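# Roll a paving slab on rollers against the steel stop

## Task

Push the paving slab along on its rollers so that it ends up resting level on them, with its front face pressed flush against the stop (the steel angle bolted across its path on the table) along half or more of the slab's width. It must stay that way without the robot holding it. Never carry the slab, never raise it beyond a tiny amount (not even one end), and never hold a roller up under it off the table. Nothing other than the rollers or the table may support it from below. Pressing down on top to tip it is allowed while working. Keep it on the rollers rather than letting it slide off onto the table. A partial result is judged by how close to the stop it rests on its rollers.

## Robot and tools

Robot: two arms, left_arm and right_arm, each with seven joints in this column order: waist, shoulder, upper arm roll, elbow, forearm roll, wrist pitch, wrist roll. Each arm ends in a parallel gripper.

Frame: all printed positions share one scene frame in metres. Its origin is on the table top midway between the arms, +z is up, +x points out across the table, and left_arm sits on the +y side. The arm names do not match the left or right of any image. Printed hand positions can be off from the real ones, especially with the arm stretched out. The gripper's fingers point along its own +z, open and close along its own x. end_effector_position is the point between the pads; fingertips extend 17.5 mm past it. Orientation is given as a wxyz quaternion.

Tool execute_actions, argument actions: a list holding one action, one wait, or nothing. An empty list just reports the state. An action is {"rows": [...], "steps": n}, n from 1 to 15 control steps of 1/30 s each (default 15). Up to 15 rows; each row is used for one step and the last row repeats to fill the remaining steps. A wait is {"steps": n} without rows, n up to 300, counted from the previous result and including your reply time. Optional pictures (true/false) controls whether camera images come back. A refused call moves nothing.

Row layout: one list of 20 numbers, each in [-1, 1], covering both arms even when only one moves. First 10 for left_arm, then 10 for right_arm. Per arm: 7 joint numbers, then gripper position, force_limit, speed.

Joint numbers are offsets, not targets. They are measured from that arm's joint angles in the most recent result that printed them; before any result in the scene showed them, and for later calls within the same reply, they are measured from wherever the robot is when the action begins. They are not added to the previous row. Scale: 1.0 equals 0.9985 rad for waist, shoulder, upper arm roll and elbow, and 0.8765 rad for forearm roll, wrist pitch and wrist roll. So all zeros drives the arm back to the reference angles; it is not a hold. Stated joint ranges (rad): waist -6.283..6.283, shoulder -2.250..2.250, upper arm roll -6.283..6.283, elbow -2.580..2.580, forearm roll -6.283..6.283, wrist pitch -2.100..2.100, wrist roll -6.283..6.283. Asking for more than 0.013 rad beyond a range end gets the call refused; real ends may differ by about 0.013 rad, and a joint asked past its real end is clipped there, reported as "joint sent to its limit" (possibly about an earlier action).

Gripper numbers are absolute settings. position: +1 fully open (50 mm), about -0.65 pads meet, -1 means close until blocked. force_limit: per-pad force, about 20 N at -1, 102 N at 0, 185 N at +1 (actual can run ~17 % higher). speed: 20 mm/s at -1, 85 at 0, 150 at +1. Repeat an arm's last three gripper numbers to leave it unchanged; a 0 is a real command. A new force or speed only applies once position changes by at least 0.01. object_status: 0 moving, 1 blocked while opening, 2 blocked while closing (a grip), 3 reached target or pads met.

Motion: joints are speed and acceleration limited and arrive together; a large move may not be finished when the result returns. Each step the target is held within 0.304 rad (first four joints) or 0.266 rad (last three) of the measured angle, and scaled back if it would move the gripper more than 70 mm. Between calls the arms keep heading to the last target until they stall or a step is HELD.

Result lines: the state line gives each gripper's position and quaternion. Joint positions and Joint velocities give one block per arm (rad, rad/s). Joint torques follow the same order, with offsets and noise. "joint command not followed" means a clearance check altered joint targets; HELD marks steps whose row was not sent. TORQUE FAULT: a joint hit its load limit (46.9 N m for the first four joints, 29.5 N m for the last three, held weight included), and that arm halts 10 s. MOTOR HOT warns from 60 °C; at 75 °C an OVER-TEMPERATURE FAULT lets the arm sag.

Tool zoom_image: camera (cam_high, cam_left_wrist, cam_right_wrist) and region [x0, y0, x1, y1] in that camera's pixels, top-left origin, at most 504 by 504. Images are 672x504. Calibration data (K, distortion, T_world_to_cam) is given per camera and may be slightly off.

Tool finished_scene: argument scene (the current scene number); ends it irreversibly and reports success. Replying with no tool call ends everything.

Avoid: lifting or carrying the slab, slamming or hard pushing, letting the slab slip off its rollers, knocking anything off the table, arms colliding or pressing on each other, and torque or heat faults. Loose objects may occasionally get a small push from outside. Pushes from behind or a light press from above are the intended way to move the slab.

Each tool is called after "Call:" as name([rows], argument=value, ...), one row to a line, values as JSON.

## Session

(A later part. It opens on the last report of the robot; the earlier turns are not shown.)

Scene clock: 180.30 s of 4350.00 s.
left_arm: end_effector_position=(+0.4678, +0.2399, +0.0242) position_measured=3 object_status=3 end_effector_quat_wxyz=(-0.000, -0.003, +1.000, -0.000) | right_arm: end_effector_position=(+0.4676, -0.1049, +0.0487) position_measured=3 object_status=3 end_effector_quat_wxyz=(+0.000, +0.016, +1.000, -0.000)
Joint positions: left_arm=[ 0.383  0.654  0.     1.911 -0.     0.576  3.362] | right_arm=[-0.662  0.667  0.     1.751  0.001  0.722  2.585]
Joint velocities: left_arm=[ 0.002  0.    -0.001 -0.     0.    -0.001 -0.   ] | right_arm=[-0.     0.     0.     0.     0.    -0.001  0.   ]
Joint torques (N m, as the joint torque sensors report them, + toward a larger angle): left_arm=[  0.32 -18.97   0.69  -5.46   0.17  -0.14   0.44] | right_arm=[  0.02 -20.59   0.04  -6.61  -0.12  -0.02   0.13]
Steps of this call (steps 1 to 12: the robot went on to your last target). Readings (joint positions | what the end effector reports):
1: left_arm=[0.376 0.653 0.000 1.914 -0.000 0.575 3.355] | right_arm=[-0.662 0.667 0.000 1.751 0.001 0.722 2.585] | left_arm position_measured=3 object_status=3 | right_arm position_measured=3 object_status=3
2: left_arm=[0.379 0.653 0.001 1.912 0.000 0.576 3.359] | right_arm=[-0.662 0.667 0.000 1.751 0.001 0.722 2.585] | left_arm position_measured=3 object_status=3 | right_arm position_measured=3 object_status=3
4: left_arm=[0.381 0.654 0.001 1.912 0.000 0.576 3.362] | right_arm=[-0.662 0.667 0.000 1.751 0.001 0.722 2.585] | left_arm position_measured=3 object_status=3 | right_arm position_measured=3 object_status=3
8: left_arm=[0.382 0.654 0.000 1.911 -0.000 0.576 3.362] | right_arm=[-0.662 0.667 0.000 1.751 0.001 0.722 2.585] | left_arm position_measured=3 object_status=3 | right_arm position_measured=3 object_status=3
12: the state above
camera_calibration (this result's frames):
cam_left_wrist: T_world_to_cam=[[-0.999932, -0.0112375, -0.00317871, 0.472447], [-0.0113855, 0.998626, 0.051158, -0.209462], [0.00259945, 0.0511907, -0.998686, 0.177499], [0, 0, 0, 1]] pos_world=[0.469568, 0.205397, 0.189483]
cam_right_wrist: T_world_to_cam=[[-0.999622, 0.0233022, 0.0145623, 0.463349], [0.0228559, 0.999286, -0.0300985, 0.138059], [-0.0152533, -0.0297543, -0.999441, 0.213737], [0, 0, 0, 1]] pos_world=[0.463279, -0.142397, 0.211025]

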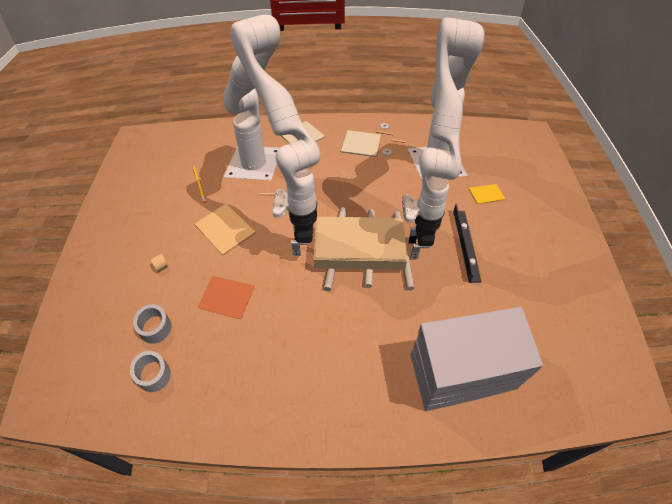

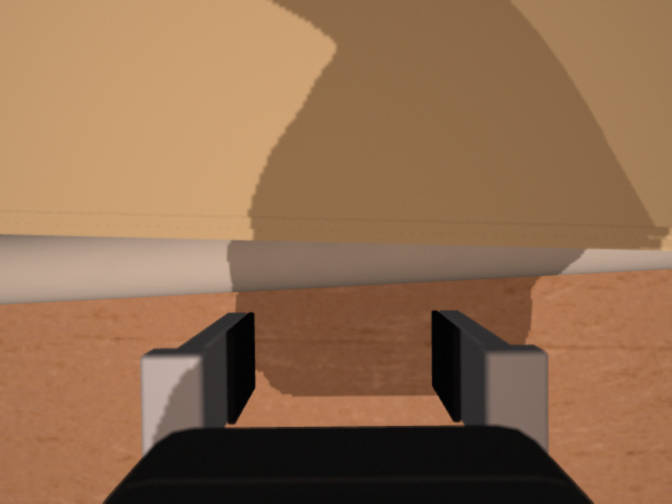

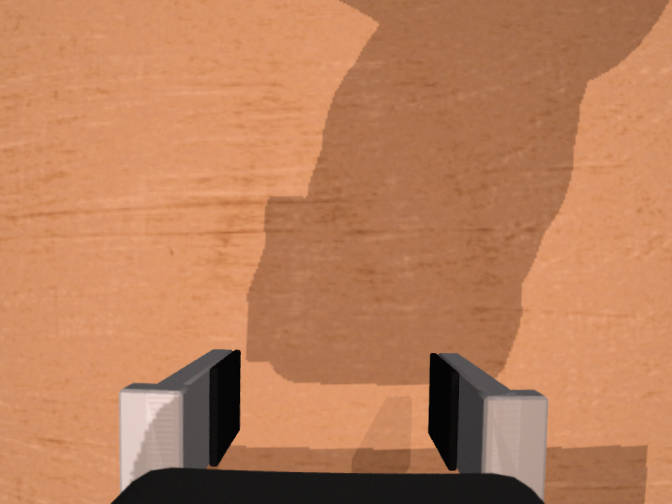

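Call:
execute_actions([
  {"rows": [[-0.163,-0.154,0,-0.006,0,0.184,-0.14,1,0,0,-0.008,0.004,0,-0.009,0,0.006,-0.008,1,-0.3,0],[-0.163,-0.154,0,-0.006,0,0.184,-0.14,1,0,0,-0.016,0.008,0,-0.017,0,0.011,-0.016,1,-0.3,0],[-0.163,-0.154,0,-0.006,0,0.184,-0.14,1,0,0,-0.023,0.011,0,-0.024,0,0.016,-0.023,1,-0.3,0],[-0.163,-0.154,0,-0.006,0,0.184,-0.14,1,0,0,-0.029,0.014,0,-0.031,0,0.020,-0.029,1,-0.3,0],[-0.163,-0.154,0,-0.006,0,0.184,-0.14,1,0,0,-0.033,0.016,0,-0.035,0,0.022,-0.033,1,-0.3,0],[-0.163,-0.154,0,-0.006,0,0.184,-0.14,1,0,0,-0.036,0.017,0,-0.038,0,0.025,-0.036,1,-0.3,0],[-0.163,-0.154,0,-0.006,0,0.184,-0.14,1,0,0,-0.040,0.019,0,-0.042,0,0.027,-0.040,1,-0.3,0],[-0.163,-0.154,0,-0.006,0,0.184,-0.14,1,0,0,-0.043,0.021,0,-0.046,0,0.030,-0.043,1,-0.3,0],[-0.163,-0.154,0,-0.006,0,0.184,-0.14,1,0,0,-0.047,0.022,0,-0.050,0,0.032,-0.047,1,-0.3,0],[-0.163,-0.154,0,-0.006,0,0.184,-0.14,1,0,0,-0.051,0.024,0,-0.054,0,0.035,-0.050,1,-0.3,0],[-0.163,-0.154,0,-0.006,0,0.184,-0.14,1,0,0,-0.054,0.026,0,-0.057,0,0.037,-0.054,1,-0.3,0],[-0.163,-0.154,0,-0.006,0,0.184,-0.14,1,0,0,-0.058,0.028,0,-0.061,0,0.039,-0.057,1,-0.3,0],[-0.163,-0.154,0,-0.006,0,0.184,-0.14,1,0,0,-0.062,0.029,0,-0.065,0,0.042,-0.061,1,-0.3,0],[-0.163,-0.154,0,-0.006,0,0.184,-0.14,1,0,0,-0.065,0.031,0,-0.069,0,0.044,-0.065,1,-0.3,0],[-0.163,-0.154,0,-0.006,0,0.184,-0.14,1,0,0,-0.0689,0.0327,0,-0.0728,0,0.0468,-0.0682,1,-0.3,0]], "steps": 15},
])

Scene clock: 188.57 s of 4350.00 s.
left_arm: end_effector_position=(+0.4664, +0.3078, +0.0891) position_measured=3 object_status=3 end_effector_quat_wxyz=(-0.002, -0.021, +1.000, +0.000) | right_arm: end_effector_position=(+0.4686, -0.0696, +0.0485) position_measured=3 object_status=3 end_effector_quat_wxyz=(+0.000, +0.012, +1.000, -0.000)
Joint positions: left_arm=[ 0.223  0.503  0.     1.905 -0.     0.738  3.239] | right_arm=[-0.724  0.697  0.     1.686  0.001  0.759  2.531]
Joint velocities: left_arm=[-0.026 -0.023  0.004  0.001 -0.     0.001 -0.   ] | right_arm=[-0.108  0.053  0.002 -0.117  0.001  0.063 -0.096]
Joint torques (N m, as the joint torque sensors report them, + toward a larger angle): left_arm=[  0.42 -17.18   0.57  -6.41  -0.08  -0.33   0.11] | right_arm=[  0.36 -21.23   0.38  -6.79   0.07  -0.57  -0.22]
Steps of this call (steps 1 to 30: the robot went on to your last target; steps 31 to 90: nothing new was sent; then 4.77 s passed at rest; steps 91 to 105: all 15 steps of this action). Readings (joint positions | what the end effector reports):
91: left_arm=[0.381 0.653 0.001 1.911 0.000 0.577 3.361] | right_arm=[-0.663 0.668 0.001 1.750 0.001 0.723 2.585] | left_arm position_measured=3 object_status=3 | right_arm position_measured=3 object_status=3
92: left_arm=[0.374 0.647 0.002 1.912 0.000 0.582 3.358] | right_arm=[-0.667 0.670 0.002 1.747 0.001 0.725 2.582] | left_arm position_measured=3 object_status=3 | right_arm position_measured=3 object_status=3
94: left_arm=[0.344 0.618 0.003 1.911 0.001 0.609 3.338] | right_arm=[-0.679 0.676 0.001 1.735 0.001 0.732 2.572] | left_arm position_measured=3 object_status=3 | right_arm position_measured=3 object_status=3
98: left_arm=[0.254 0.533 -0.001 1.906 -0.001 0.701 3.267] | right_arm=[-0.698 0.685 -0.000 1.713 0.000 0.744 2.554] | left_arm position_measured=3 object_status=3 | right_arm position_measured=3 object_status=3
105: the state above
camera_calibration (this result's frames):
cam_left_wrist: T_world_to_cam=[[-0.998832, -0.0483103, 0.000797671, 0.482605], [-0.0482048, 0.997504, 0.051604, -0.263142], [-0.00328869, 0.0515053, -0.998667, 0.241412], [0, 0, 0, 1]] pos_world=[0.47015, 0.273366, 0.254284]
cam_right_wrist: T_world_to_cam=[[-0.999765, 0.0153906, 0.0152502, 0.462985], [0.0149201, 0.999423, -0.0304977, 0.106562], [-0.0157108, -0.030263, -0.999418, 0.214844], [0, 0, 0, 1]] pos_world=[0.464662, -0.107124, 0.210909]

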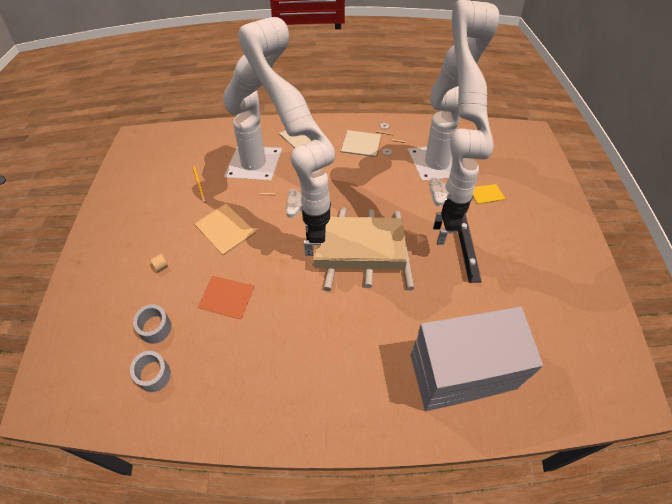

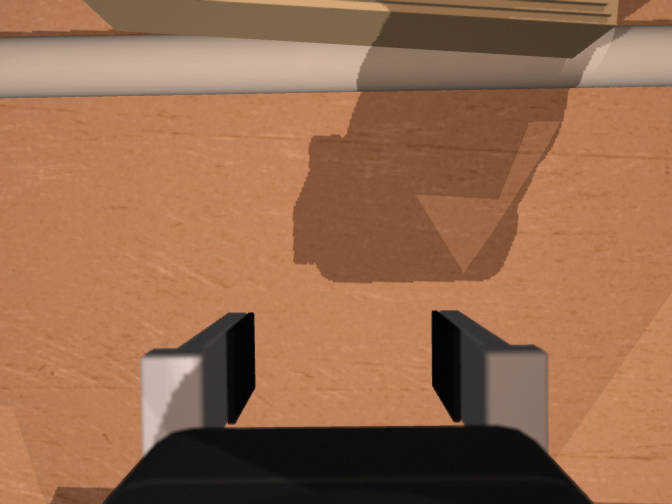

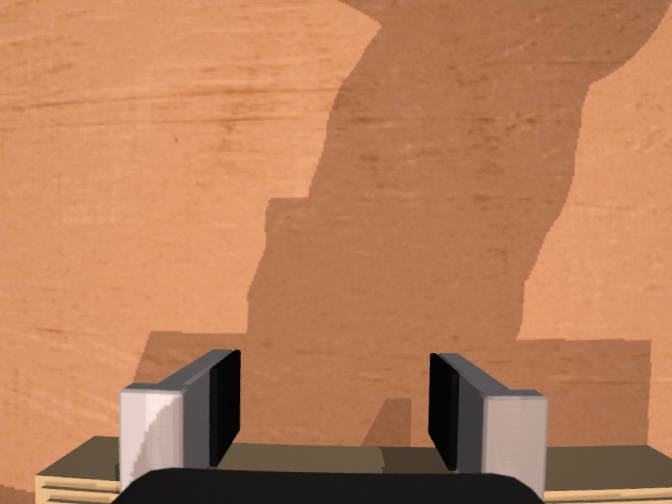

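Call:
execute_actions([
  {"rows": [[0,-0.01,0,0,0,0.01,0,1,0,0,-0.011,0.005,0,-0.013,0,0.008,-0.011,1,-0.3,0],[0,-0.01,0,0,0,0.01,0,1,0,0,-0.016,0.008,0,-0.019,0,0.012,-0.015,1,-0.3,0],[0,-0.01,0,0,0,0.01,0,1,0,0,-0.020,0.010,0,-0.024,0,0.015,-0.018,1,-0.3,0],[0,-0.01,0,0,0,0.01,0,1,0,0,-0.024,0.013,0,-0.030,0,0.019,-0.022,1,-0.3,0],[0,-0.01,0,0,0,0.01,0,1,0,0,-0.029,0.015,0,-0.035,0,0.022,-0.026,1,-0.3,0],[0,-0.01,0,0,0,0.01,0,1,0,0,-0.033,0.018,0,-0.041,0,0.026,-0.030,1,-0.3,0],[0,-0.01,0,0,0,0.01,0,1,0,0,-0.037,0.020,0,-0.046,0,0.029,-0.034,1,-0.3,0],[0,-0.01,0,0,0,0.01,0,1,0,0,-0.042,0.023,0,-0.051,0,0.032,-0.037,1,-0.3,0],[0,-0.01,0,0,0,0.01,0,1,0,0,-0.046,0.025,0,-0.057,0,0.036,-0.041,1,-0.3,0],[0,-0.01,0,0,0,0.01,0,1,0,0,-0.050,0.027,0,-0.062,0,0.039,-0.045,1,-0.3,0],[0,-0.01,0,0,0,0.01,0,1,0,0,-0.055,0.030,0,-0.068,0,0.043,-0.049,1,-0.3,0],[0,-0.01,0,0,0,0.01,0,1,0,0,-0.059,0.032,0,-0.073,0,0.046,-0.053,1,-0.3,0],[0,-0.01,0,0,0,0.01,0,1,0,0,-0.063,0.035,0,-0.079,0,0.050,-0.056,1,-0.3,0],[0,-0.01,0,0,0,0.01,0,1,0,0,-0.068,0.037,0,-0.084,0,0.053,-0.060,1,-0.3,0],[0,-0.01,0,0,0,0.01,0,1,0,0,-0.0722,0.0397,0,-0.0896,0,0.0564,-0.064,1,-0.3,0]], "steps": 15},
], pictures=false)

Call:
execute_actions([
  {"steps": 10},
])

Scene clock: 201.43 s of 4350.00 s.
left_arm: end_effector_position=(+0.4655, +0.3079, +0.0932) position_measured=3 object_status=3 end_effector_quat_wxyz=(-0.002, -0.021, +1.000, +0.000) | right_arm: end_effector_position=(+0.4694, -0.0318, +0.0486) position_measured=3 object_status=3 end_effector_quat_wxyz=(+0.000, +0.006, +1.000, -0.001)
Joint positions: left_arm=[ 0.223  0.493  0.     1.905 -0.     0.747  3.239] | right_arm=[-0.786  0.731  0.001  1.608  0.001  0.803  2.482]
Joint velocities: left_arm=[ 0.    -0.    -0.     0.    -0.001  0.001  0.   ] | right_arm=[-0.131  0.072  0.005 -0.162  0.002  0.09  -0.099]
Joint torques (N m, as the joint torque sensors report them, + toward a larger angle): left_arm=[  0.01 -16.94   0.48  -6.52  -0.1   -0.02   0.05] | right_arm=[ -1.1  -22.29  -0.8   -7.3   -0.19  -0.21  -0.22]
Steps of this call (steps 1 to 15: the robot went on to your last target; steps 16 to 90: nothing new was sent; then 9.37 s passed at rest; steps 91 to 105: all 15 steps of this action). Readings (joint positions | what the end effector reports):
91: left_arm=[0.220 0.499 0.000 1.905 -0.000 0.739 3.239] | right_arm=[-0.732 0.700 0.001 1.678 0.001 0.764 2.525] | left_arm position_measured=3 object_status=3 | right_arm position_measured=3 object_status=3
92: left_arm=[0.222 0.496 -0.000 1.906 -0.000 0.742 3.239] | right_arm=[-0.734 0.702 0.001 1.675 0.001 0.765 2.523] | left_arm position_measured=3 object_status=3 | right_arm position_measured=3 object_status=3
94: left_arm=[0.222 0.493 0.000 1.905 0.000 0.746 3.239] | right_arm=[-0.740 0.706 0.003 1.667 0.002 0.771 2.518] | left_arm position_measured=3 object_status=3 | right_arm position_measured=3 object_status=3
98: left_arm=[0.223 0.493 0.000 1.905 -0.000 0.747 3.239] | right_arm=[-0.756 0.715 0.002 1.646 0.001 0.782 2.505] | left_arm position_measured=3 object_status=3 | right_arm position_measured=3 object_status=3
105: the state above

Scene clock: 201.77 s of 4350.00 s.
left_arm: end_effector_position=(+0.4655, +0.3079, +0.0932) position_measured=3 object_status=3 end_effector_quat_wxyz=(-0.002, -0.021, +1.000, +0.000) | right_arm: end_effector_position=(+0.4690, -0.0256, +0.0487) position_measured=3 object_status=3 end_effector_quat_wxyz=(+0.000, +0.004, +1.000, -0.000)
Joint positions: left_arm=[ 0.223  0.493  0.     1.905 -0.     0.747  3.239] | right_arm=[-0.796  0.736  0.     1.596  0.001  0.809  2.475]
Joint velocities: left_arm=[ 0.    -0.    -0.     0.    -0.001 -0.001 -0.   ] | right_arm=[-0.003  0.002 -0.    -0.    -0.    -0.    -0.   ]
Joint torques (N m, as the joint torque sensors report them, + toward a larger angle): left_arm=[  0.1  -17.02   0.12  -6.87  -0.25  -0.15   0.11] | right_arm=[ -0.02 -22.41   0.07  -7.48  -0.05   0.07   0.19]
Steps of this call (steps 1 to 10: the robot went on to your last target). Readings (joint positions | what the end effector reports):
1: left_arm=[0.223 0.493 0.000 1.905 -0.000 0.747 3.239] | right_arm=[-0.790 0.734 0.001 1.602 0.001 0.806 2.479] | left_arm position_measured=3 object_status=3 | right_arm position_measured=3 object_status=3
2: left_arm=[0.223 0.493 0.000 1.905 -0.000 0.747 3.239] | right_arm=[-0.793 0.735 0.000 1.599 0.001 0.807 2.477] | left_arm position_measured=3 object_status=3 | right_arm position_measured=3 object_status=3
4: left_arm=[0.223 0.493 0.000 1.905 -0.000 0.747 3.239] | right_arm=[-0.794 0.735 -0.000 1.597 0.000 0.808 2.476] | left_arm position_measured=3 object_status=3 | right_arm position_measured=3 object_status=3
8: left_arm=[0.223 0.493 0.000 1.905 -0.000 0.747 3.239] | right_arm=[-0.795 0.736 0.000 1.596 0.001 0.809 2.475] | left_arm position_measured=3 object_status=3 | right_arm position_measured=3 object_status=3
10: the state above
camera_calibration (this result's frames):
cam_left_wrist: T_world_to_cam=[[-0.998832, -0.0483105, -0.000418187, 0.481755], [-0.048268, 0.997507, 0.0514803, -0.263414], [-0.00206989, 0.0514403, -0.998674, 0.244974], [0, 0, 0, 1]] pos_world=[0.468985, 0.27343, 0.258411]
cam_right_wrist: T_world_to_cam=[[-0.999891, -0.000339609, 0.0147573, 0.46237], [-0.000784536, 0.999545, -0.0301543, 0.0699405], [-0.0147404, -0.0301626, -0.999436, 0.215921], [0, 0, 0, 1]] pos_world=[0.465557, -0.0632389, 0.211085]

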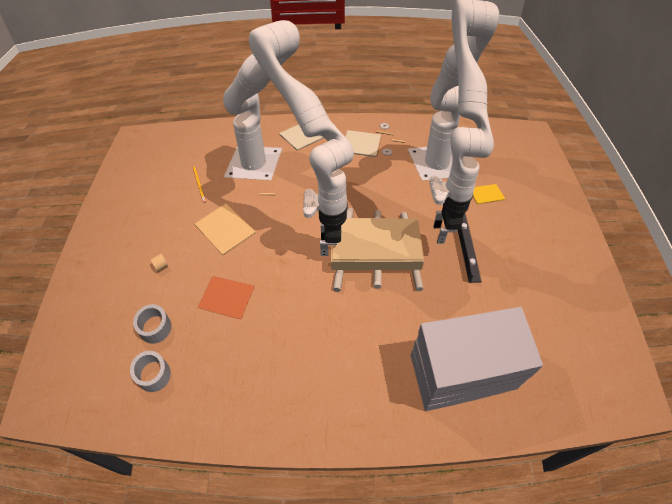

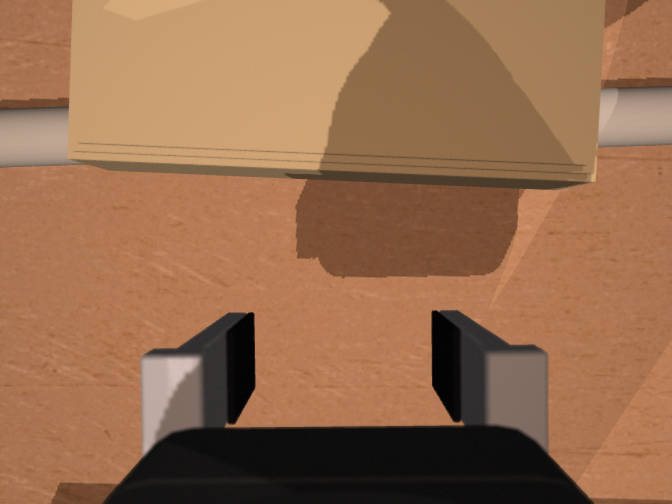

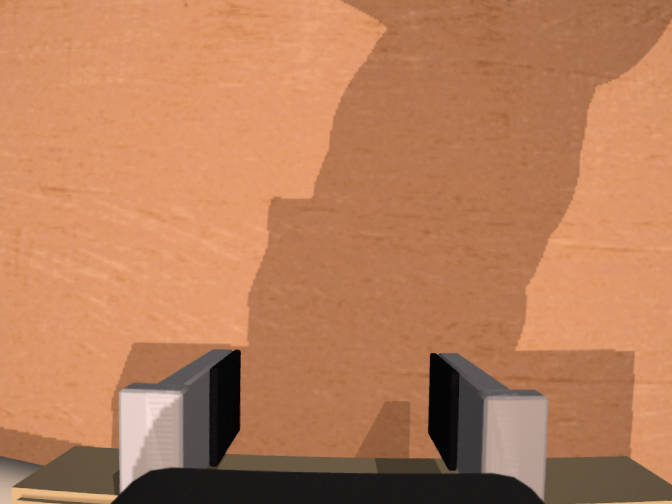

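Call:
execute_actions([
  {"rows": [[-0.266,0.009,0,-0.173,0,0.183,-0.3,1,0,0,-0.004,0.003,0,-0.006,0,0.004,-0.003,1,-0.3,0],[-0.266,0.009,0,-0.173,0,0.183,-0.3,1,0,0,-0.008,0.006,0,-0.012,0,0.008,-0.007,1,-0.3,0],[-0.266,0.009,0,-0.173,0,0.183,-0.3,1,0,0,-0.012,0.008,0,-0.019,0,0.012,-0.010,1,-0.3,0],[-0.266,0.009,0,-0.173,0,0.183,-0.3,1,0,0,-0.016,0.011,0,-0.025,0,0.016,-0.014,1,-0.3,0],[-0.266,0.009,0,-0.173,0,0.183,-0.3,1,0,0,-0.020,0.014,0,-0.031,0,0.020,-0.017,1,-0.3,0],[-0.266,0.009,0,-0.173,0,0.183,-0.3,1,0,0,-0.024,0.017,0,-0.037,0,0.024,-0.020,1,-0.3,0],[-0.266,0.009,0,-0.173,0,0.183,-0.3,1,0,0,-0.028,0.020,0,-0.044,0,0.027,-0.024,1,-0.3,0],[-0.266,0.009,0,-0.173,0,0.183,-0.3,1,0,0,-0.032,0.023,0,-0.050,0,0.031,-0.027,1,-0.3,0],[-0.266,0.009,0,-0.173,0,0.183,-0.3,1,0,0,-0.036,0.025,0,-0.056,0,0.035,-0.031,1,-0.3,0],[-0.266,0.009,0,-0.173,0,0.183,-0.3,1,0,0,-0.040,0.028,0,-0.062,0,0.039,-0.034,1,-0.3,0],[-0.266,0.009,0,-0.173,0,0.183,-0.3,1,0,0,-0.044,0.031,0,-0.068,0,0.043,-0.037,1,-0.3,0],[-0.266,0.009,0,-0.173,0,0.183,-0.3,1,0,0,-0.048,0.034,0,-0.075,0,0.047,-0.041,1,-0.3,0],[-0.266,0.009,0,-0.173,0,0.183,-0.3,1,0,0,-0.052,0.037,0,-0.081,0,0.051,-0.044,1,-0.3,0],[-0.266,0.009,0,-0.173,0,0.183,-0.3,1,0,0,-0.056,0.040,0,-0.087,0,0.055,-0.048,1,-0.3,0],[-0.266,0.009,0,-0.173,0,0.183,-0.3,1,0,0,-0.0598,0.0424,0,-0.0935,0,0.0589,-0.051,1,-0.3,0]], "steps": 15},
], pictures=false)

Call:
execute_actions([
  {"steps": 12},
])

Scene clock: 207.20 s of 4350.00 s.
left_arm: end_effector_position=(+0.5022, +0.4233, +0.1292) position_measured=3 object_status=3 end_effector_quat_wxyz=(+0.001, -0.020, +1.000, +0.001) | right_arm: end_effector_position=(+0.4694, +0.0080, +0.0482) position_measured=3 object_status=3 end_effector_quat_wxyz=(+0.000, -0.002, +1.000, -0.001)
Joint positions: left_arm=[-0.035  0.501 -0.003  1.734 -0.001  0.906  2.977] | right_arm=[-0.846  0.773  0.001  1.516  0.001  0.853  2.437]
Joint velocities: left_arm=[-0.047 -0.001  0.016 -0.027  0.01   0.033 -0.037] | right_arm=[-0.122  0.083 -0.004 -0.186 -0.002  0.105 -0.091]
Joint torques (N m, as the joint torque sensors report them, + toward a larger angle): left_arm=[  2.43 -17.5    2.18  -6.41   0.34  -0.24   0.18] | right_arm=[ -0.18 -23.64   0.12  -7.4   -0.26  -0.26  -0.13]
Steps of this call (steps 1 to 30: the robot went on to your last target; steps 31 to 90: nothing new was sent; then 1.93 s passed at rest; steps 91 to 105: all 15 steps of this action). Readings (joint positions | what the end effector reports):
91: left_arm=[0.221 0.493 0.001 1.905 0.000 0.747 3.238] | right_arm=[-0.797 0.737 0.000 1.596 0.001 0.809 2.475] | left_arm position_measured=3 object_status=3 | right_arm position_measured=3 object_status=3
92: left_arm=[0.214 0.493 0.002 1.901 0.001 0.751 3.234] | right_arm=[-0.799 0.739 0.001 1.593 0.001 0.811 2.474] | left_arm position_measured=3 object_status=3 | right_arm position_measured=3 object_status=3
94: left_arm=[0.184 0.495 0.003 1.884 0.001 0.767 3.208] | right_arm=[-0.805 0.743 0.001 1.583 0.001 0.816 2.469] | left_arm position_measured=3 object_status=3 | right_arm position_measured=3 object_status=3
98: left_arm=[0.076 0.498 0.001 1.813 0.000 0.831 3.100] | right_arm=[-0.818 0.753 0.003 1.561 0.002 0.831 2.457] | left_arm position_measured=3 object_status=3 | right_arm position_measured=3 object_status=3
105: the state above

Scene clock: 207.60 s of 4350.00 s.
left_arm: end_effector_position=(+0.5021, +0.4250, +0.1292) position_measured=3 object_status=3 end_effector_quat_wxyz=(+0.000, -0.023, +1.000, +0.000) | right_arm: end_effector_position=(+0.4690, +0.0143, +0.0484) position_measured=3 object_status=3 end_effector_quat_wxyz=(+0.000, -0.003, +1.000, -0.000)
Joint positions: left_arm=[-0.043  0.502  0.     1.733 -0.     0.907  2.976] | right_arm=[-0.855  0.778  0.     1.503  0.001  0.86   2.431]
Joint velocities: left_arm=[-0.002  0.     0.     0.001  0.001  0.001  0.   ] | right_arm=[-0.001  0.001  0.001 -0.    -0.    -0.    -0.   ]
Joint torques (N m, as the joint torque sensors report them, + toward a larger angle): left_arm=[  0.3  -18.52   0.18  -7.57  -0.03   0.01   0.05] | right_arm=[  0.14 -23.49   0.29  -7.47   0.08  -0.06   0.12]
Steps of this call (steps 1 to 12: the robot went on to your last target). Readings (joint positions | what the end effector reports):
1: left_arm=[-0.036 0.501 -0.002 1.733 -0.001 0.906 2.976] | right_arm=[-0.850 0.775 0.001 1.510 0.001 0.857 2.434] | left_arm position_measured=3 object_status=3 | right_arm position_measured=3 object_status=3
2: left_arm=[-0.038 0.501 -0.001 1.733 -0.000 0.907 2.976] | right_arm=[-0.852 0.777 0.000 1.506 0.000 0.859 2.432] | left_arm position_measured=3 object_status=3 | right_arm position_measured=3 object_status=3
4: left_arm=[-0.040 0.501 0.000 1.733 -0.000 0.907 2.976] | right_arm=[-0.854 0.777 -0.000 1.504 0.000 0.860 2.431] | left_arm position_measured=3 object_status=3 | right_arm position_measured=3 object_status=3
8: left_arm=[-0.042 0.502 0.000 1.733 -0.000 0.907 2.976] | right_arm=[-0.855 0.778 0.000 1.503 0.001 0.860 2.431] | left_arm position_measured=3 object_status=3 | right_arm position_measured=3 object_status=3
12: the state above
camera_calibration (this result's frames):
cam_left_wrist: T_world_to_cam=[[-0.998705, -0.0507421, -0.00379565, 0.525392], [-0.05087, 0.997389, 0.0512517, -0.378945], [0.00118512, 0.0513784, -0.998679, 0.273368], [0, 0, 0, 1]] pos_world=[0.50511, 0.39057, 0.294423]
cam_right_wrist: T_world_to_cam=[[-0.99977, -0.0152127, 0.015117, 0.462507], [-0.0156678, 0.999413, -0.0304564, 0.0370367], [-0.0146448, -0.0306862, -0.999422, 0.216802], [0, 0, 0, 1]] pos_world=[0.466156, -0.0233262, 0.210813]

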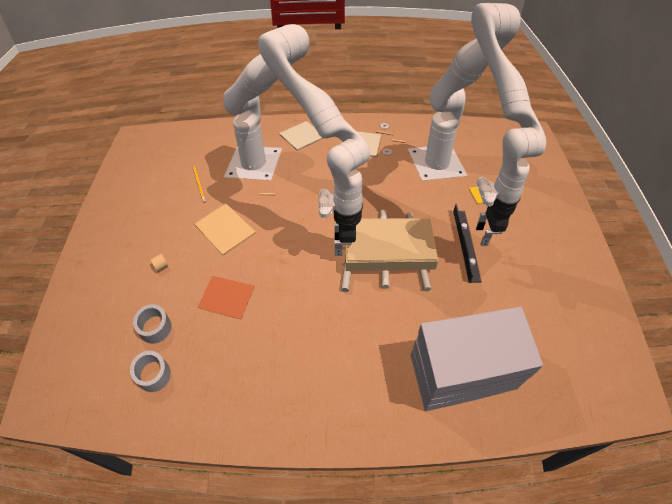

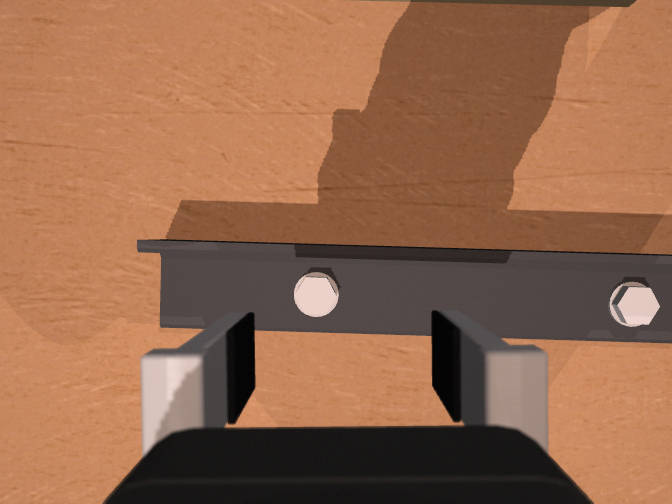

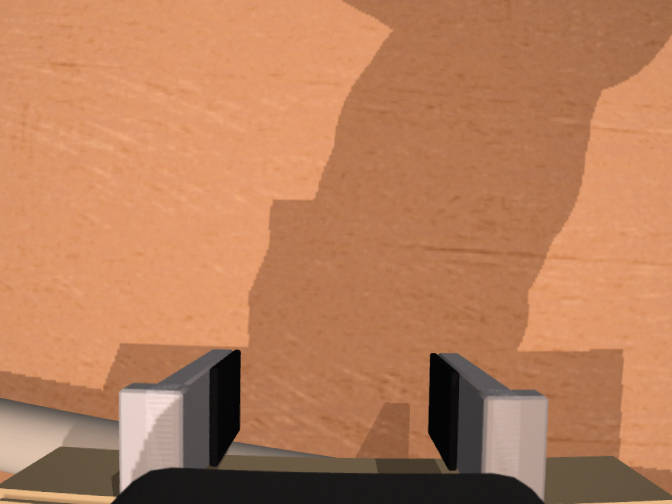

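Call:
execute_actions([
  {"rows": [[0,0,0,0,0,0,0,1,0,0,-0.004,0.003,0,-0.007,0,0.005,-0.003,1,-0.3,0],[0,0,0,0,0,0,0,1,0,0,-0.007,0.006,0,-0.014,0,0.009,-0.006,1,-0.3,0],[0,0,0,0,0,0,0,1,0,0,-0.011,0.010,0,-0.021,0,0.014,-0.009,1,-0.3,0],[0,0,0,0,0,0,0,1,0,0,-0.015,0.013,0,-0.028,0,0.018,-0.012,1,-0.3,0],[0,0,0,0,0,0,0,1,0,0,-0.018,0.016,0,-0.035,0,0.023,-0.015,1,-0.3,0],[0,0,0,0,0,0,0,1,0,0,-0.022,0.019,0,-0.043,0,0.027,-0.018,1,-0.3,0],[0,0,0,0,0,0,0,1,0,0,-0.026,0.022,0,-0.050,0,0.032,-0.021,1,-0.3,0],[0,0,0,0,0,0,0,1,0,0,-0.029,0.025,0,-0.057,0,0.036,-0.024,1,-0.3,0],[0,0,0,0,0,0,0,1,0,0,-0.033,0.029,0,-0.064,0,0.041,-0.027,1,-0.3,0],[0,0,0,0,0,0,0,1,0,0,-0.037,0.032,0,-0.071,0,0.045,-0.030,1,-0.3,0],[0,0,0,0,0,0,0,1,0,0,-0.040,0.035,0,-0.078,0,0.050,-0.033,1,-0.3,0],[0,0,0,0,0,0,0,1,0,0,-0.044,0.038,0,-0.085,0,0.054,-0.036,1,-0.3,0],[0,0,0,0,0,0,0,1,0,0,-0.048,0.041,0,-0.092,0,0.059,-0.040,1,-0.3,0],[0,0,0,0,0,0,0,1,0,0,-0.051,0.045,0,-0.099,0,0.063,-0.043,1,-0.3,0],[0,0,0,0,0,0,0,1,0,0,-0.055,0.0477,0,-0.1065,0,0.0675,-0.0456,1,-0.3,0]], "steps": 15},
], pictures=false)

Call:
execute_actions([
  {"steps": 12},
])

Scene clock: 211.77 s of 4350.00 s.
left_arm: end_effector_position=(+0.5021, +0.4250, +0.1292) position_measured=3 object_status=3 end_effector_quat_wxyz=(+0.000, -0.023, +1.000, +0.000) | right_arm: end_effector_position=(+0.4693, +0.0478, +0.0481) position_measured=3 object_status=3 end_effector_quat_wxyz=(-0.000, -0.009, +1.000, -0.001)
Joint positions: left_arm=[-0.043  0.502  0.     1.733 -0.     0.907  2.976] | right_arm=[-0.901  0.82   0.001  1.412  0.001  0.911  2.396]
Joint velocities: left_arm=[ 0.     0.     0.001  0.001  0.     0.    -0.001] | right_arm=[-0.112  0.096 -0.005 -0.213 -0.003  0.113 -0.083]
Joint torques (N m, as the joint torque sensors report them, + toward a larger angle): left_arm=[  0.04 -18.23   0.26  -7.66  -0.17  -0.14   0.03] | right_arm=[  0.05 -24.12  -0.01  -7.38  -0.14  -0.07   0.34]
Steps of this call (steps 1 to 30: the robot went on to your last target; steps 31 to 90: nothing new was sent; then 0.67 s passed at rest; steps 91 to 105: all 15 steps of this action). Readings (joint positions | what the end effector reports):
91: left_arm=[-0.043 0.502 0.000 1.733 -0.000 0.907 2.976] | right_arm=[-0.856 0.779 0.000 1.502 0.001 0.861 2.430] | left_arm position_measured=3 object_status=3 | right_arm position_measured=3 object_status=3
92: left_arm=[-0.043 0.502 0.000 1.733 -0.000 0.907 2.976] | right_arm=[-0.858 0.781 0.001 1.499 0.001 0.863 2.429] | left_arm position_measured=3 object_status=3 | right_arm position_measured=3 object_status=3
94: left_arm=[-0.043 0.502 0.000 1.733 -0.000 0.907 2.976] | right_arm=[-0.863 0.786 0.001 1.488 0.001 0.869 2.425] | left_arm position_measured=3 object_status=3 | right_arm position_measured=3 object_status=3
98: left_arm=[-0.043 0.502 0.000 1.733 -0.000 0.907 2.976] | right_arm=[-0.876 0.798 0.002 1.463 0.002 0.885 2.415] | left_arm position_measured=3 object_status=3 | right_arm position_measured=3 object_status=3
105: the state above

Scene clock: 212.17 s of 4350.00 s.
left_arm: end_effector_position=(+0.5021, +0.4250, +0.1292) position_measured=3 object_status=3 end_effector_quat_wxyz=(+0.000, -0.023, +1.000, +0.000) | right_arm: end_effector_position=(+0.4687, +0.0545, +0.0484) position_measured=3 object_status=3 end_effector_quat_wxyz=(+0.000, -0.011, +1.000, -0.000)
Joint positions: left_arm=[-0.043  0.502  0.     1.733 -0.     0.907  2.976] | right_arm=[-0.91   0.826  0.     1.397  0.001  0.919  2.391]
Joint velocities: left_arm=[ 0.    -0.     0.001  0.     0.    -0.001  0.001] | right_arm=[-0.001  0.001  0.    -0.    -0.    -0.001  0.   ]
Joint torques (N m, as the joint torque sensors report them, + toward a larger angle): left_arm=[ -0.06 -18.41   0.4   -7.91  -0.16  -0.2    0.18] | right_arm=[  0.01 -24.66   0.32  -7.93  -0.21  -0.05   0.27]
Steps of this call (steps 1 to 12: the robot went on to your last target). Readings (joint positions | what the end effector reports):
1: left_arm=[-0.043 0.502 0.000 1.733 -0.000 0.907 2.976] | right_arm=[-0.905 0.822 0.001 1.406 0.001 0.915 2.394] | left_arm position_measured=3 object_status=3 | right_arm position_measured=3 object_status=3
2: left_arm=[-0.043 0.502 0.000 1.733 -0.000 0.907 2.976] | right_arm=[-0.907 0.824 0.000 1.401 0.001 0.917 2.392] | left_arm position_measured=3 object_status=3 | right_arm position_measured=3 object_status=3
4: left_arm=[-0.043 0.502 0.000 1.733 -0.000 0.907 2.976] | right_arm=[-0.909 0.825 -0.000 1.398 0.000 0.919 2.391] | left_arm position_measured=3 object_status=3 | right_arm position_measured=3 object_status=3
8: left_arm=[-0.043 0.502 0.000 1.733 -0.000 0.907 2.976] | right_arm=[-0.910 0.825 0.000 1.397 0.001 0.919 2.391] | left_arm position_measured=3 object_status=3 | right_arm position_measured=3 object_status=3
12: the state above
camera_calibration (this result's frames):
cam_left_wrist: T_world_to_cam=[[-0.998705, -0.050742, -0.00379889, 0.525394], [-0.0508701, 0.997389, 0.0512521, -0.378945], [0.00118834, 0.0513789, -0.998679, 0.273366], [0, 0, 0, 1]] pos_world=[0.505111, 0.39057, 0.294423]
cam_right_wrist: T_world_to_cam=[[-0.999431, -0.0300325, 0.0153286, 0.463538], [-0.030492, 0.999064, -0.0306821, 0.00385602], [-0.0143928, -0.031132, -0.999412, 0.217945], [0, 0, 0, 1]] pos_world=[0.466529, 0.0168539, 0.21083]

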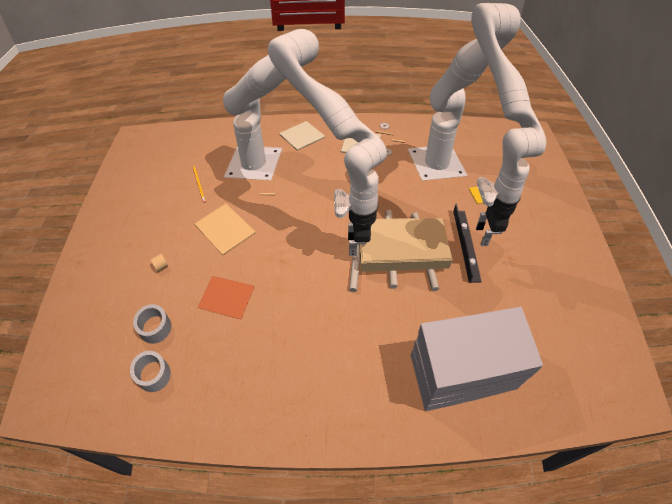

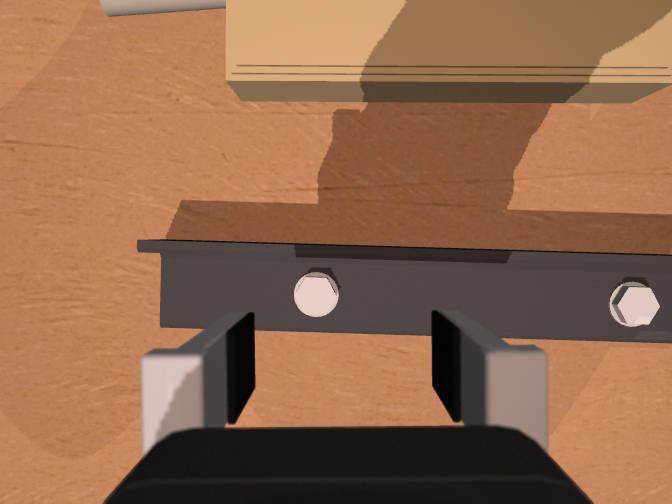

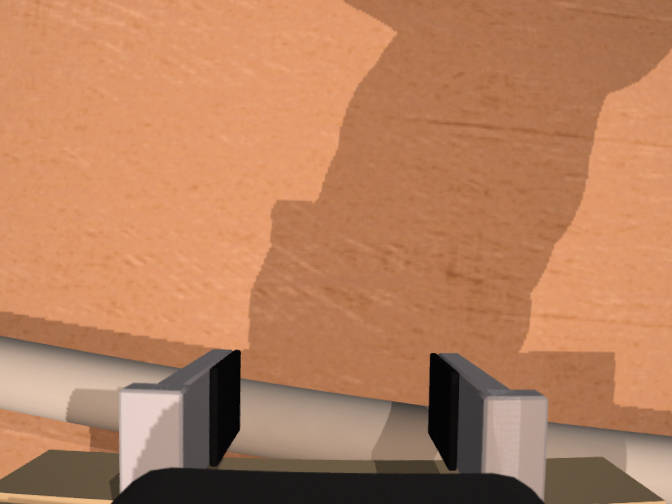

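Call:
execute_actions(actions=[])

Scene clock: 218.40 s of 4350.00 s.
left_arm: end_effector_position=(+0.5021, +0.4250, +0.1292) position_measured=3 object_status=3 end_effector_quat_wxyz=(+0.000, -0.023, +1.000, +0.000) | right_arm: end_effector_position=(+0.4687, +0.0545, +0.0484) position_measured=3 object_status=3 end_effector_quat_wxyz=(-0.000, -0.011, +1.000, -0.000)
Joint positions: left_arm=[-0.043  0.502  0.     1.733 -0.     0.907  2.976] | right_arm=[-0.91   0.826  0.     1.397  0.001  0.919  2.391]
Joint velocities: left_arm=[-0.     0.    -0.001 -0.001  0.    -0.001 -0.   ] | right_arm=[ 0.001 -0.     0.001  0.    -0.    -0.001 -0.   ]
Joint torques (N m, as the joint torque sensors report them, + toward a larger angle): left_arm=[  0.14 -18.14   0.47  -7.7   -0.12  -0.23   0.  ] | right_arm=[  0.11 -24.36   0.45  -7.63  -0.17  -0.11  -0.01]
Steps of this call (steps 1 to 30: the robot went on to your last target; steps 31 to 90: nothing new was sent; then 3.23 s passed at rest). Readings (joint positions | what the end effector reports):
1: left_arm=[-0.043 0.502 0.000 1.733 -0.000 0.907 2.976] | right_arm=[-0.910 0.826 0.000 1.397 0.001 0.919 2.391] | left_arm position_measured=3 object_status=3 | right_arm position_measured=3 object_status=3
2: left_arm=[-0.043 0.502 0.000 1.733 -0.000 0.907 2.976] | right_arm=[-0.910 0.826 0.000 1.397 0.001 0.919 2.391] | left_arm position_measured=3 object_status=3 | right_arm position_measured=3 object_status=3
4: left_arm=[-0.043 0.502 0.000 1.733 -0.000 0.907 2.976] | right_arm=[-0.910 0.826 0.000 1.397 0.001 0.919 2.391] | left_arm position_measured=3 object_status=3 | right_arm position_measured=3 object_status=3
8: left_arm=[-0.043 0.502 0.000 1.733 -0.000 0.907 2.976] | right_arm=[-0.910 0.826 0.000 1.397 0.001 0.919 2.391] | left_arm position_measured=3 object_status=3 | right_arm position_measured=3 object_status=3
90: the state above
All arms were judged still, so your last target was given up. Only a new action makes them travel on or press farther. Fingers that are still opening or closing keep moving.
camera_calibration (this result's frames):
cam_left_wrist: T_world_to_cam=[[-0.998705, -0.050742, -0.00379874, 0.525394], [-0.0508701, 0.997389, 0.0512521, -0.378945], [0.00118819, 0.051379, -0.998679, 0.273366], [0, 0, 0, 1]] pos_world=[0.505111, 0.39057, 0.294423]
cam_right_wrist: T_world_to_cam=[[-0.999427, -0.0301368, 0.0154078, 0.46349], [-0.0306, 0.999058, -0.0307682, 0.00388164], [-0.0144661, -0.0312221, -0.999408, 0.217915], [0, 0, 0, 1]] pos_world=[0.466496, 0.0168939, 0.210764]

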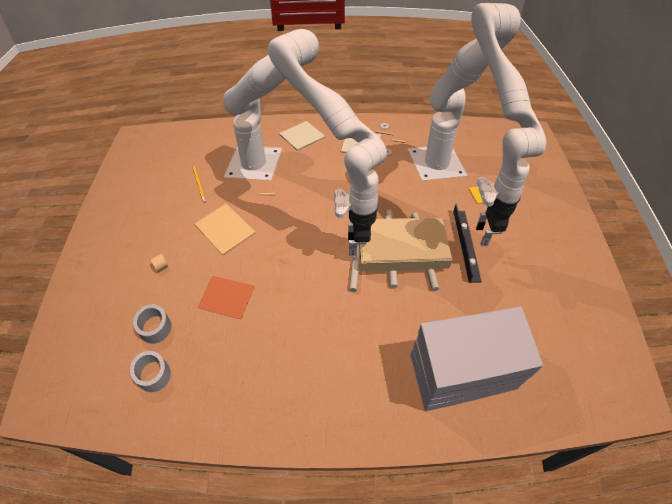

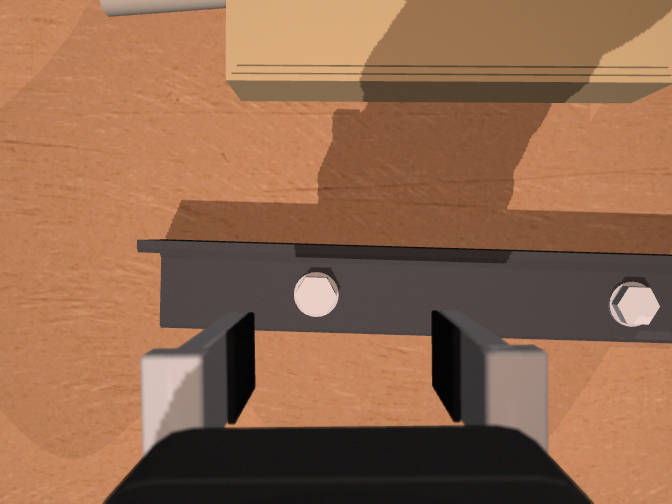

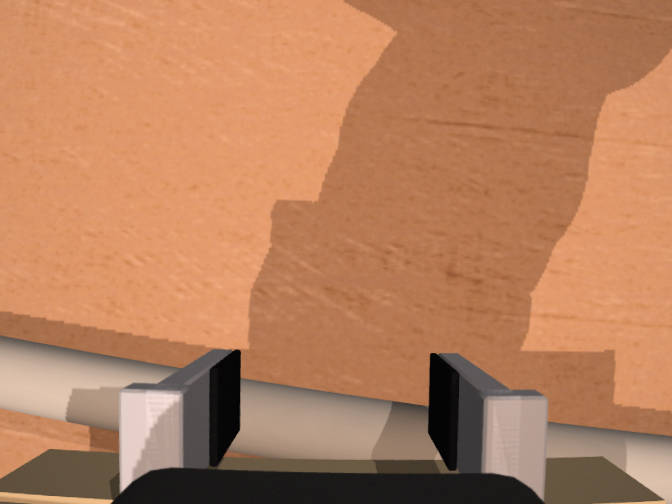

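Call:
execute_actions([
  {"rows":[[0,0,0,0,0,0,0,1,0,0,-0.003,0.003,0,-0.007,0,0.004,-0.003,1,-0.3,0],[0,0,0,0,0,0,0,1,0,0,-0.006,0.006,0,-0.014,0,0.009,-0.007,1,-0.3,0],[0,0,0,0,0,0,0,1,0,0,-0.009,0.009,0,-0.021,0,0.013,-0.010,1,-0.3,0],[0,0,0,0,0,0,0,1,0,0,-0.012,0.013,0,-0.028,0,0.018,-0.013,1,-0.3,0],[0,0,0,0,0,0,0,1,0,0,-0.015,0.016,0,-0.035,0,0.022,-0.016,1,-0.3,0],[0,0,0,0,0,0,0,1,0,0,-0.017,0.019,0,-0.042,0,0.027,-0.020,1,-0.3,0],[0,0,0,0,0,0,0,1,0,0,-0.020,0.022,0,-0.049,0,0.031,-0.023,1,-0.3,0],[0,0,0,0,0,0,0,1,0,0,-0.023,0.025,0,-0.056,0,0.035,-0.026,1,-0.3,0],[0,0,0,0,0,0,0,1,0,0,-0.026,0.028,0,-0.063,0,0.040,-0.029,1,-0.3,0],[0,0,0,0,0,0,0,1,0,0,-0.029,0.031,0,-0.070,0,0.044,-0.033,1,-0.3,0],[0,0,0,0,0,0,0,1,0,0,-0.032,0.034,0,-0.077,0,0.049,-0.036,1,-0.3,0],[0,0,0,0,0,0,0,1,0,0,-0.035,0.038,0,-0.084,0,0.053,-0.039,1,-0.3,0],[0,0,0,0,0,0,0,1,0,0,-0.038,0.041,0,-0.091,0,0.057,-0.042,1,-0.3,0],[0,0,0,0,0,0,0,1,0,0,-0.041,0.044,0,-0.098,0,0.062,-0.046,1,-0.3,0],[0,0,0,0,0,0,0,1,0,0,-0.0435,0.047,0,-0.1056,0,0.0663,-0.049,1,-0.3,0]]},
])

Call:
execute_actions([
  {"steps":8},
])

Scene clock: 224.40 s of 4350.00 s.
left_arm: end_effector_position=(+0.5021, +0.4250, +0.1292) position_measured=3 object_status=3 end_effector_quat_wxyz=(+0.000, -0.023, +1.000, +0.000) | right_arm: end_effector_position=(+0.4688, +0.0838, +0.0480) position_measured=3 object_status=3 end_effector_quat_wxyz=(-0.000, -0.011, +1.000, -0.001)
Joint positions: left_arm=[-0.043  0.502  0.     1.733 -0.     0.907  2.976] | right_arm=[-0.947  0.867  0.001  1.307  0.001  0.969  2.354]
Joint velocities: left_arm=[-0. -0.  0.  0.  0.  0.  0.] | right_arm=[-0.088  0.089 -0.005 -0.215 -0.003  0.116 -0.088]
Joint torques (N m, as the joint torque sensors report them, + toward a larger angle): left_arm=[  0.12 -18.44   0.45  -7.54  -0.19  -0.27  -0.06] | right_arm=[ -0.45 -25.31  -0.38  -8.12   0.44  -0.31   0.49]
Steps of this call (steps 1 to 90: nothing new was sent; then 2.50 s passed at rest; steps 91 to 105: all 15 steps of this action). Readings (joint positions | what the end effector reports):
91: left_arm=[-0.043 0.502 0.000 1.733 -0.000 0.907 2.976] | right_arm=[-0.911 0.827 0.000 1.396 0.001 0.920 2.390] | left_arm position_measured=3 object_status=3 | right_arm position_measured=3 object_status=3
92: left_arm=[-0.043 0.502 0.000 1.733 -0.000 0.907 2.976] | right_arm=[-0.912 0.828 0.001 1.393 0.001 0.922 2.389] | left_arm position_measured=3 object_status=3 | right_arm position_measured=3 object_status=3
94: left_arm=[-0.043 0.502 0.000 1.733 -0.000 0.907 2.976] | right_arm=[-0.917 0.833 0.001 1.382 0.001 0.928 2.385] | left_arm position_measured=3 object_status=3 | right_arm position_measured=3 object_status=3
98: left_arm=[-0.043 0.502 0.000 1.733 -0.000 0.907 2.976] | right_arm=[-0.927 0.845 0.001 1.357 0.002 0.944 2.374] | left_arm position_measured=3 object_status=3 | right_arm position_measured=3 object_status=3
105: the state above
camera_calibration (this result's frames):
cam_left_wrist: T_world_to_cam=[[-0.998705, -0.0507419, -0.00380201, 0.525396], [-0.0508702, 0.997389, 0.0512525, -0.378945], [0.00119144, 0.0513795, -0.998678, 0.273365], [0, 0, 0, 1]] pos_world=[0.505113, 0.39057, 0.294423]
cam_right_wrist: T_world_to_cam=[[-0.999427, -0.030022, 0.0156587, 0.464496], [-0.0305126, 0.999019, -0.0320979, -0.0253396], [-0.0146797, -0.0325573, -0.999362, 0.218666], [0, 0, 0, 1]] pos_world=[0.466666, 0.046379, 0.21044]

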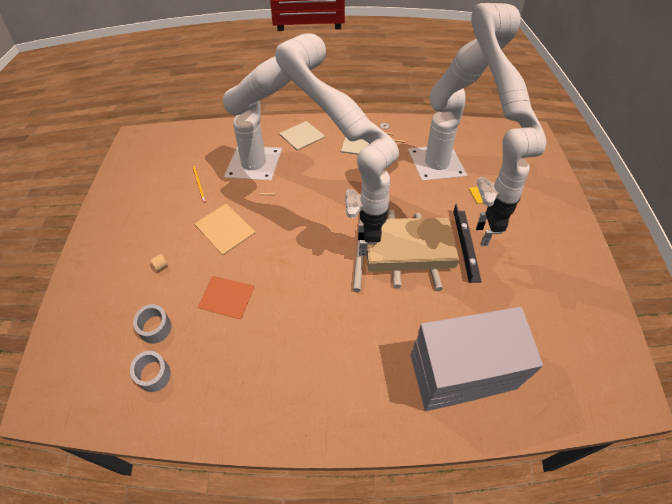

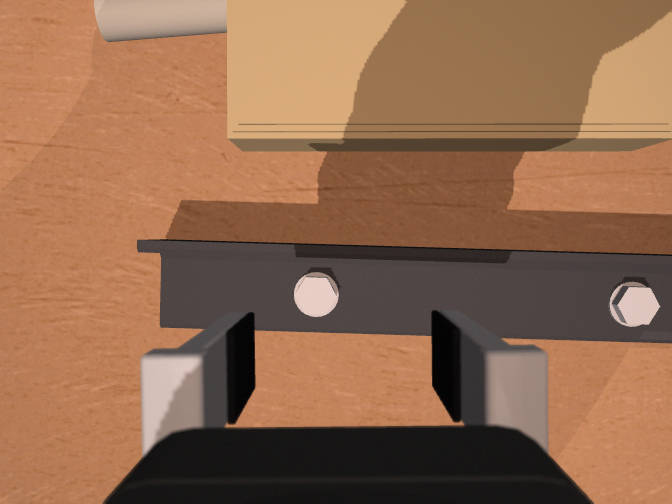

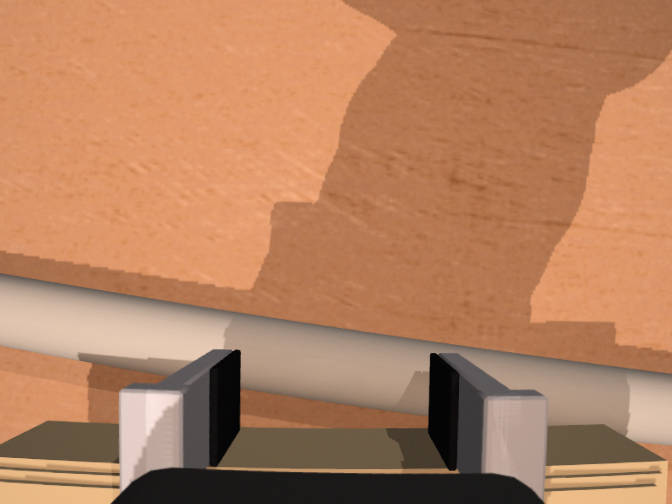

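Scene clock: 224.67 s of 4350.00 s.
left_arm: end_effector_position=(+0.5021, +0.4250, +0.1292) position_measured=3 object_status=3 end_effector_quat_wxyz=(+0.000, -0.023, +1.000, +0.000) | right_arm: end_effector_position=(+0.4687, +0.0897, +0.0487) position_measured=3 object_status=3 end_effector_quat_wxyz=(+0.000, -0.011, +1.000, -0.000)
Joint positions: left_arm=[-0.043  0.502  0.     1.733 -0.     0.907  2.976] | right_arm=[-0.953  0.872  0.     1.291  0.001  0.978  2.348]
Joint velocities: left_arm=[ 0.     0.    -0.001 -0.001 -0.    -0.002  0.001] | right_arm=[-0.002  0.005  0.002 -0.001  0.     0.    -0.   ]
Joint torques (N m, as the joint torque sensors report them, + toward a larger angle): left_arm=[  0.02 -18.3    0.57  -7.62  -0.16  -0.22   0.14] | right_arm=[  0.01 -25.68   0.51  -8.28  -0.01  -0.07   0.1 ]
Steps of this call (steps 1 to 8: the robot went on to your last target). Readings (joint positions | what the end effector reports):
1: left_arm=[-0.043 0.502 0.000 1.733 -0.000 0.907 2.976] | right_arm=[-0.950 0.869 0.001 1.300 0.001 0.973 2.351] | left_arm position_measured=3 object_status=3 | right_arm position_measured=3 object_status=3
2: left_arm=[-0.043 0.502 0.000 1.733 -0.000 0.907 2.976] | right_arm=[-0.951 0.871 0.000 1.295 0.000 0.975 2.349] | left_arm position_measured=3 object_status=3 | right_arm position_measured=3 object_status=3
4: left_arm=[-0.043 0.502 0.000 1.733 -0.000 0.907 2.976] | right_arm=[-0.953 0.872 -0.000 1.292 0.000 0.977 2.348] | left_arm position_measured=3 object_status=3 | right_arm position_measured=3 object_status=3
8: the state above
camera_calibration (this result's frames):
cam_left_wrist: T_world_to_cam=[[-0.998705, -0.0507419, -0.00380205, 0.525396], [-0.0508702, 0.997389, 0.0512525, -0.378945], [0.00119148, 0.0513795, -0.998678, 0.273365], [0, 0, 0, 1]] pos_world=[0.505113, 0.39057, 0.294423]
cam_right_wrist: T_world_to_cam=[[-0.99943, -0.030372, 0.0147564, 0.464605], [-0.0308064, 0.99907, -0.0301612, -0.0311748], [-0.0138266, -0.0305986, -0.999436, 0.219029], [0, 0, 0, 1]] pos_world=[0.466409, 0.0519588, 0.211109]

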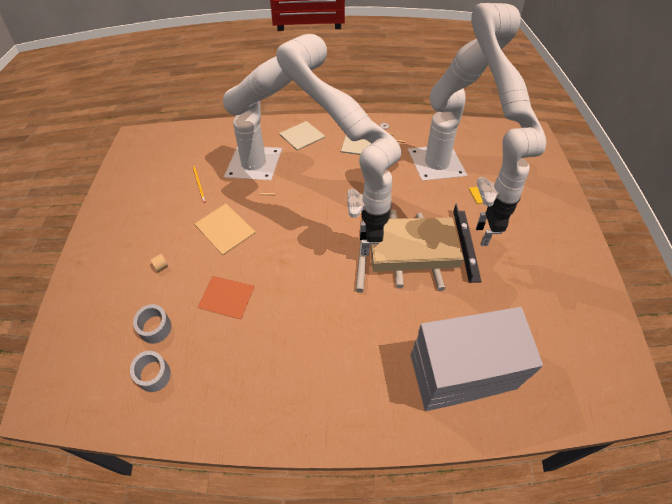

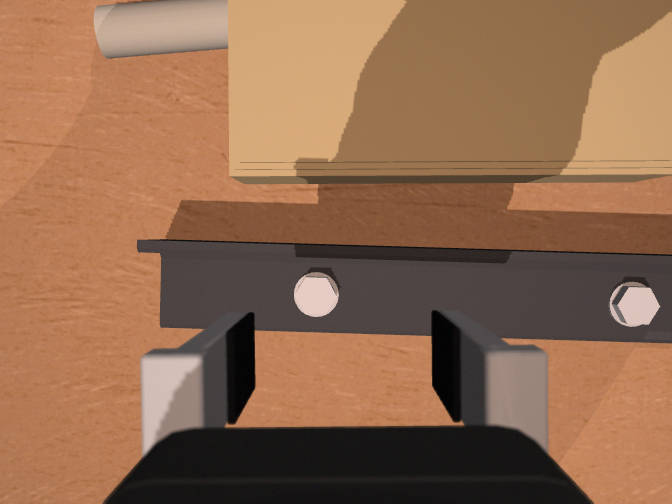

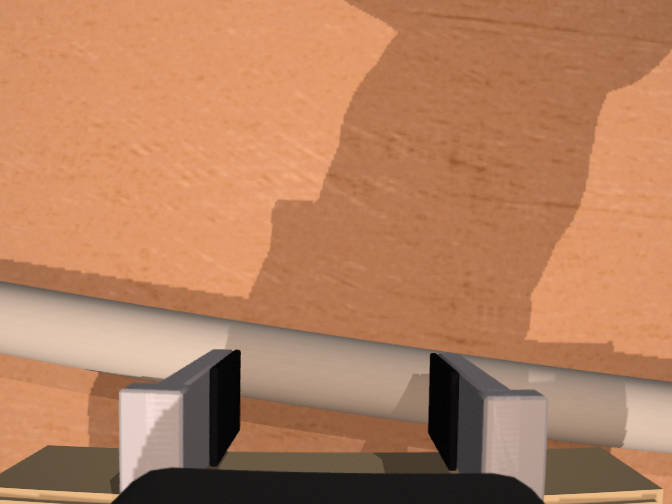

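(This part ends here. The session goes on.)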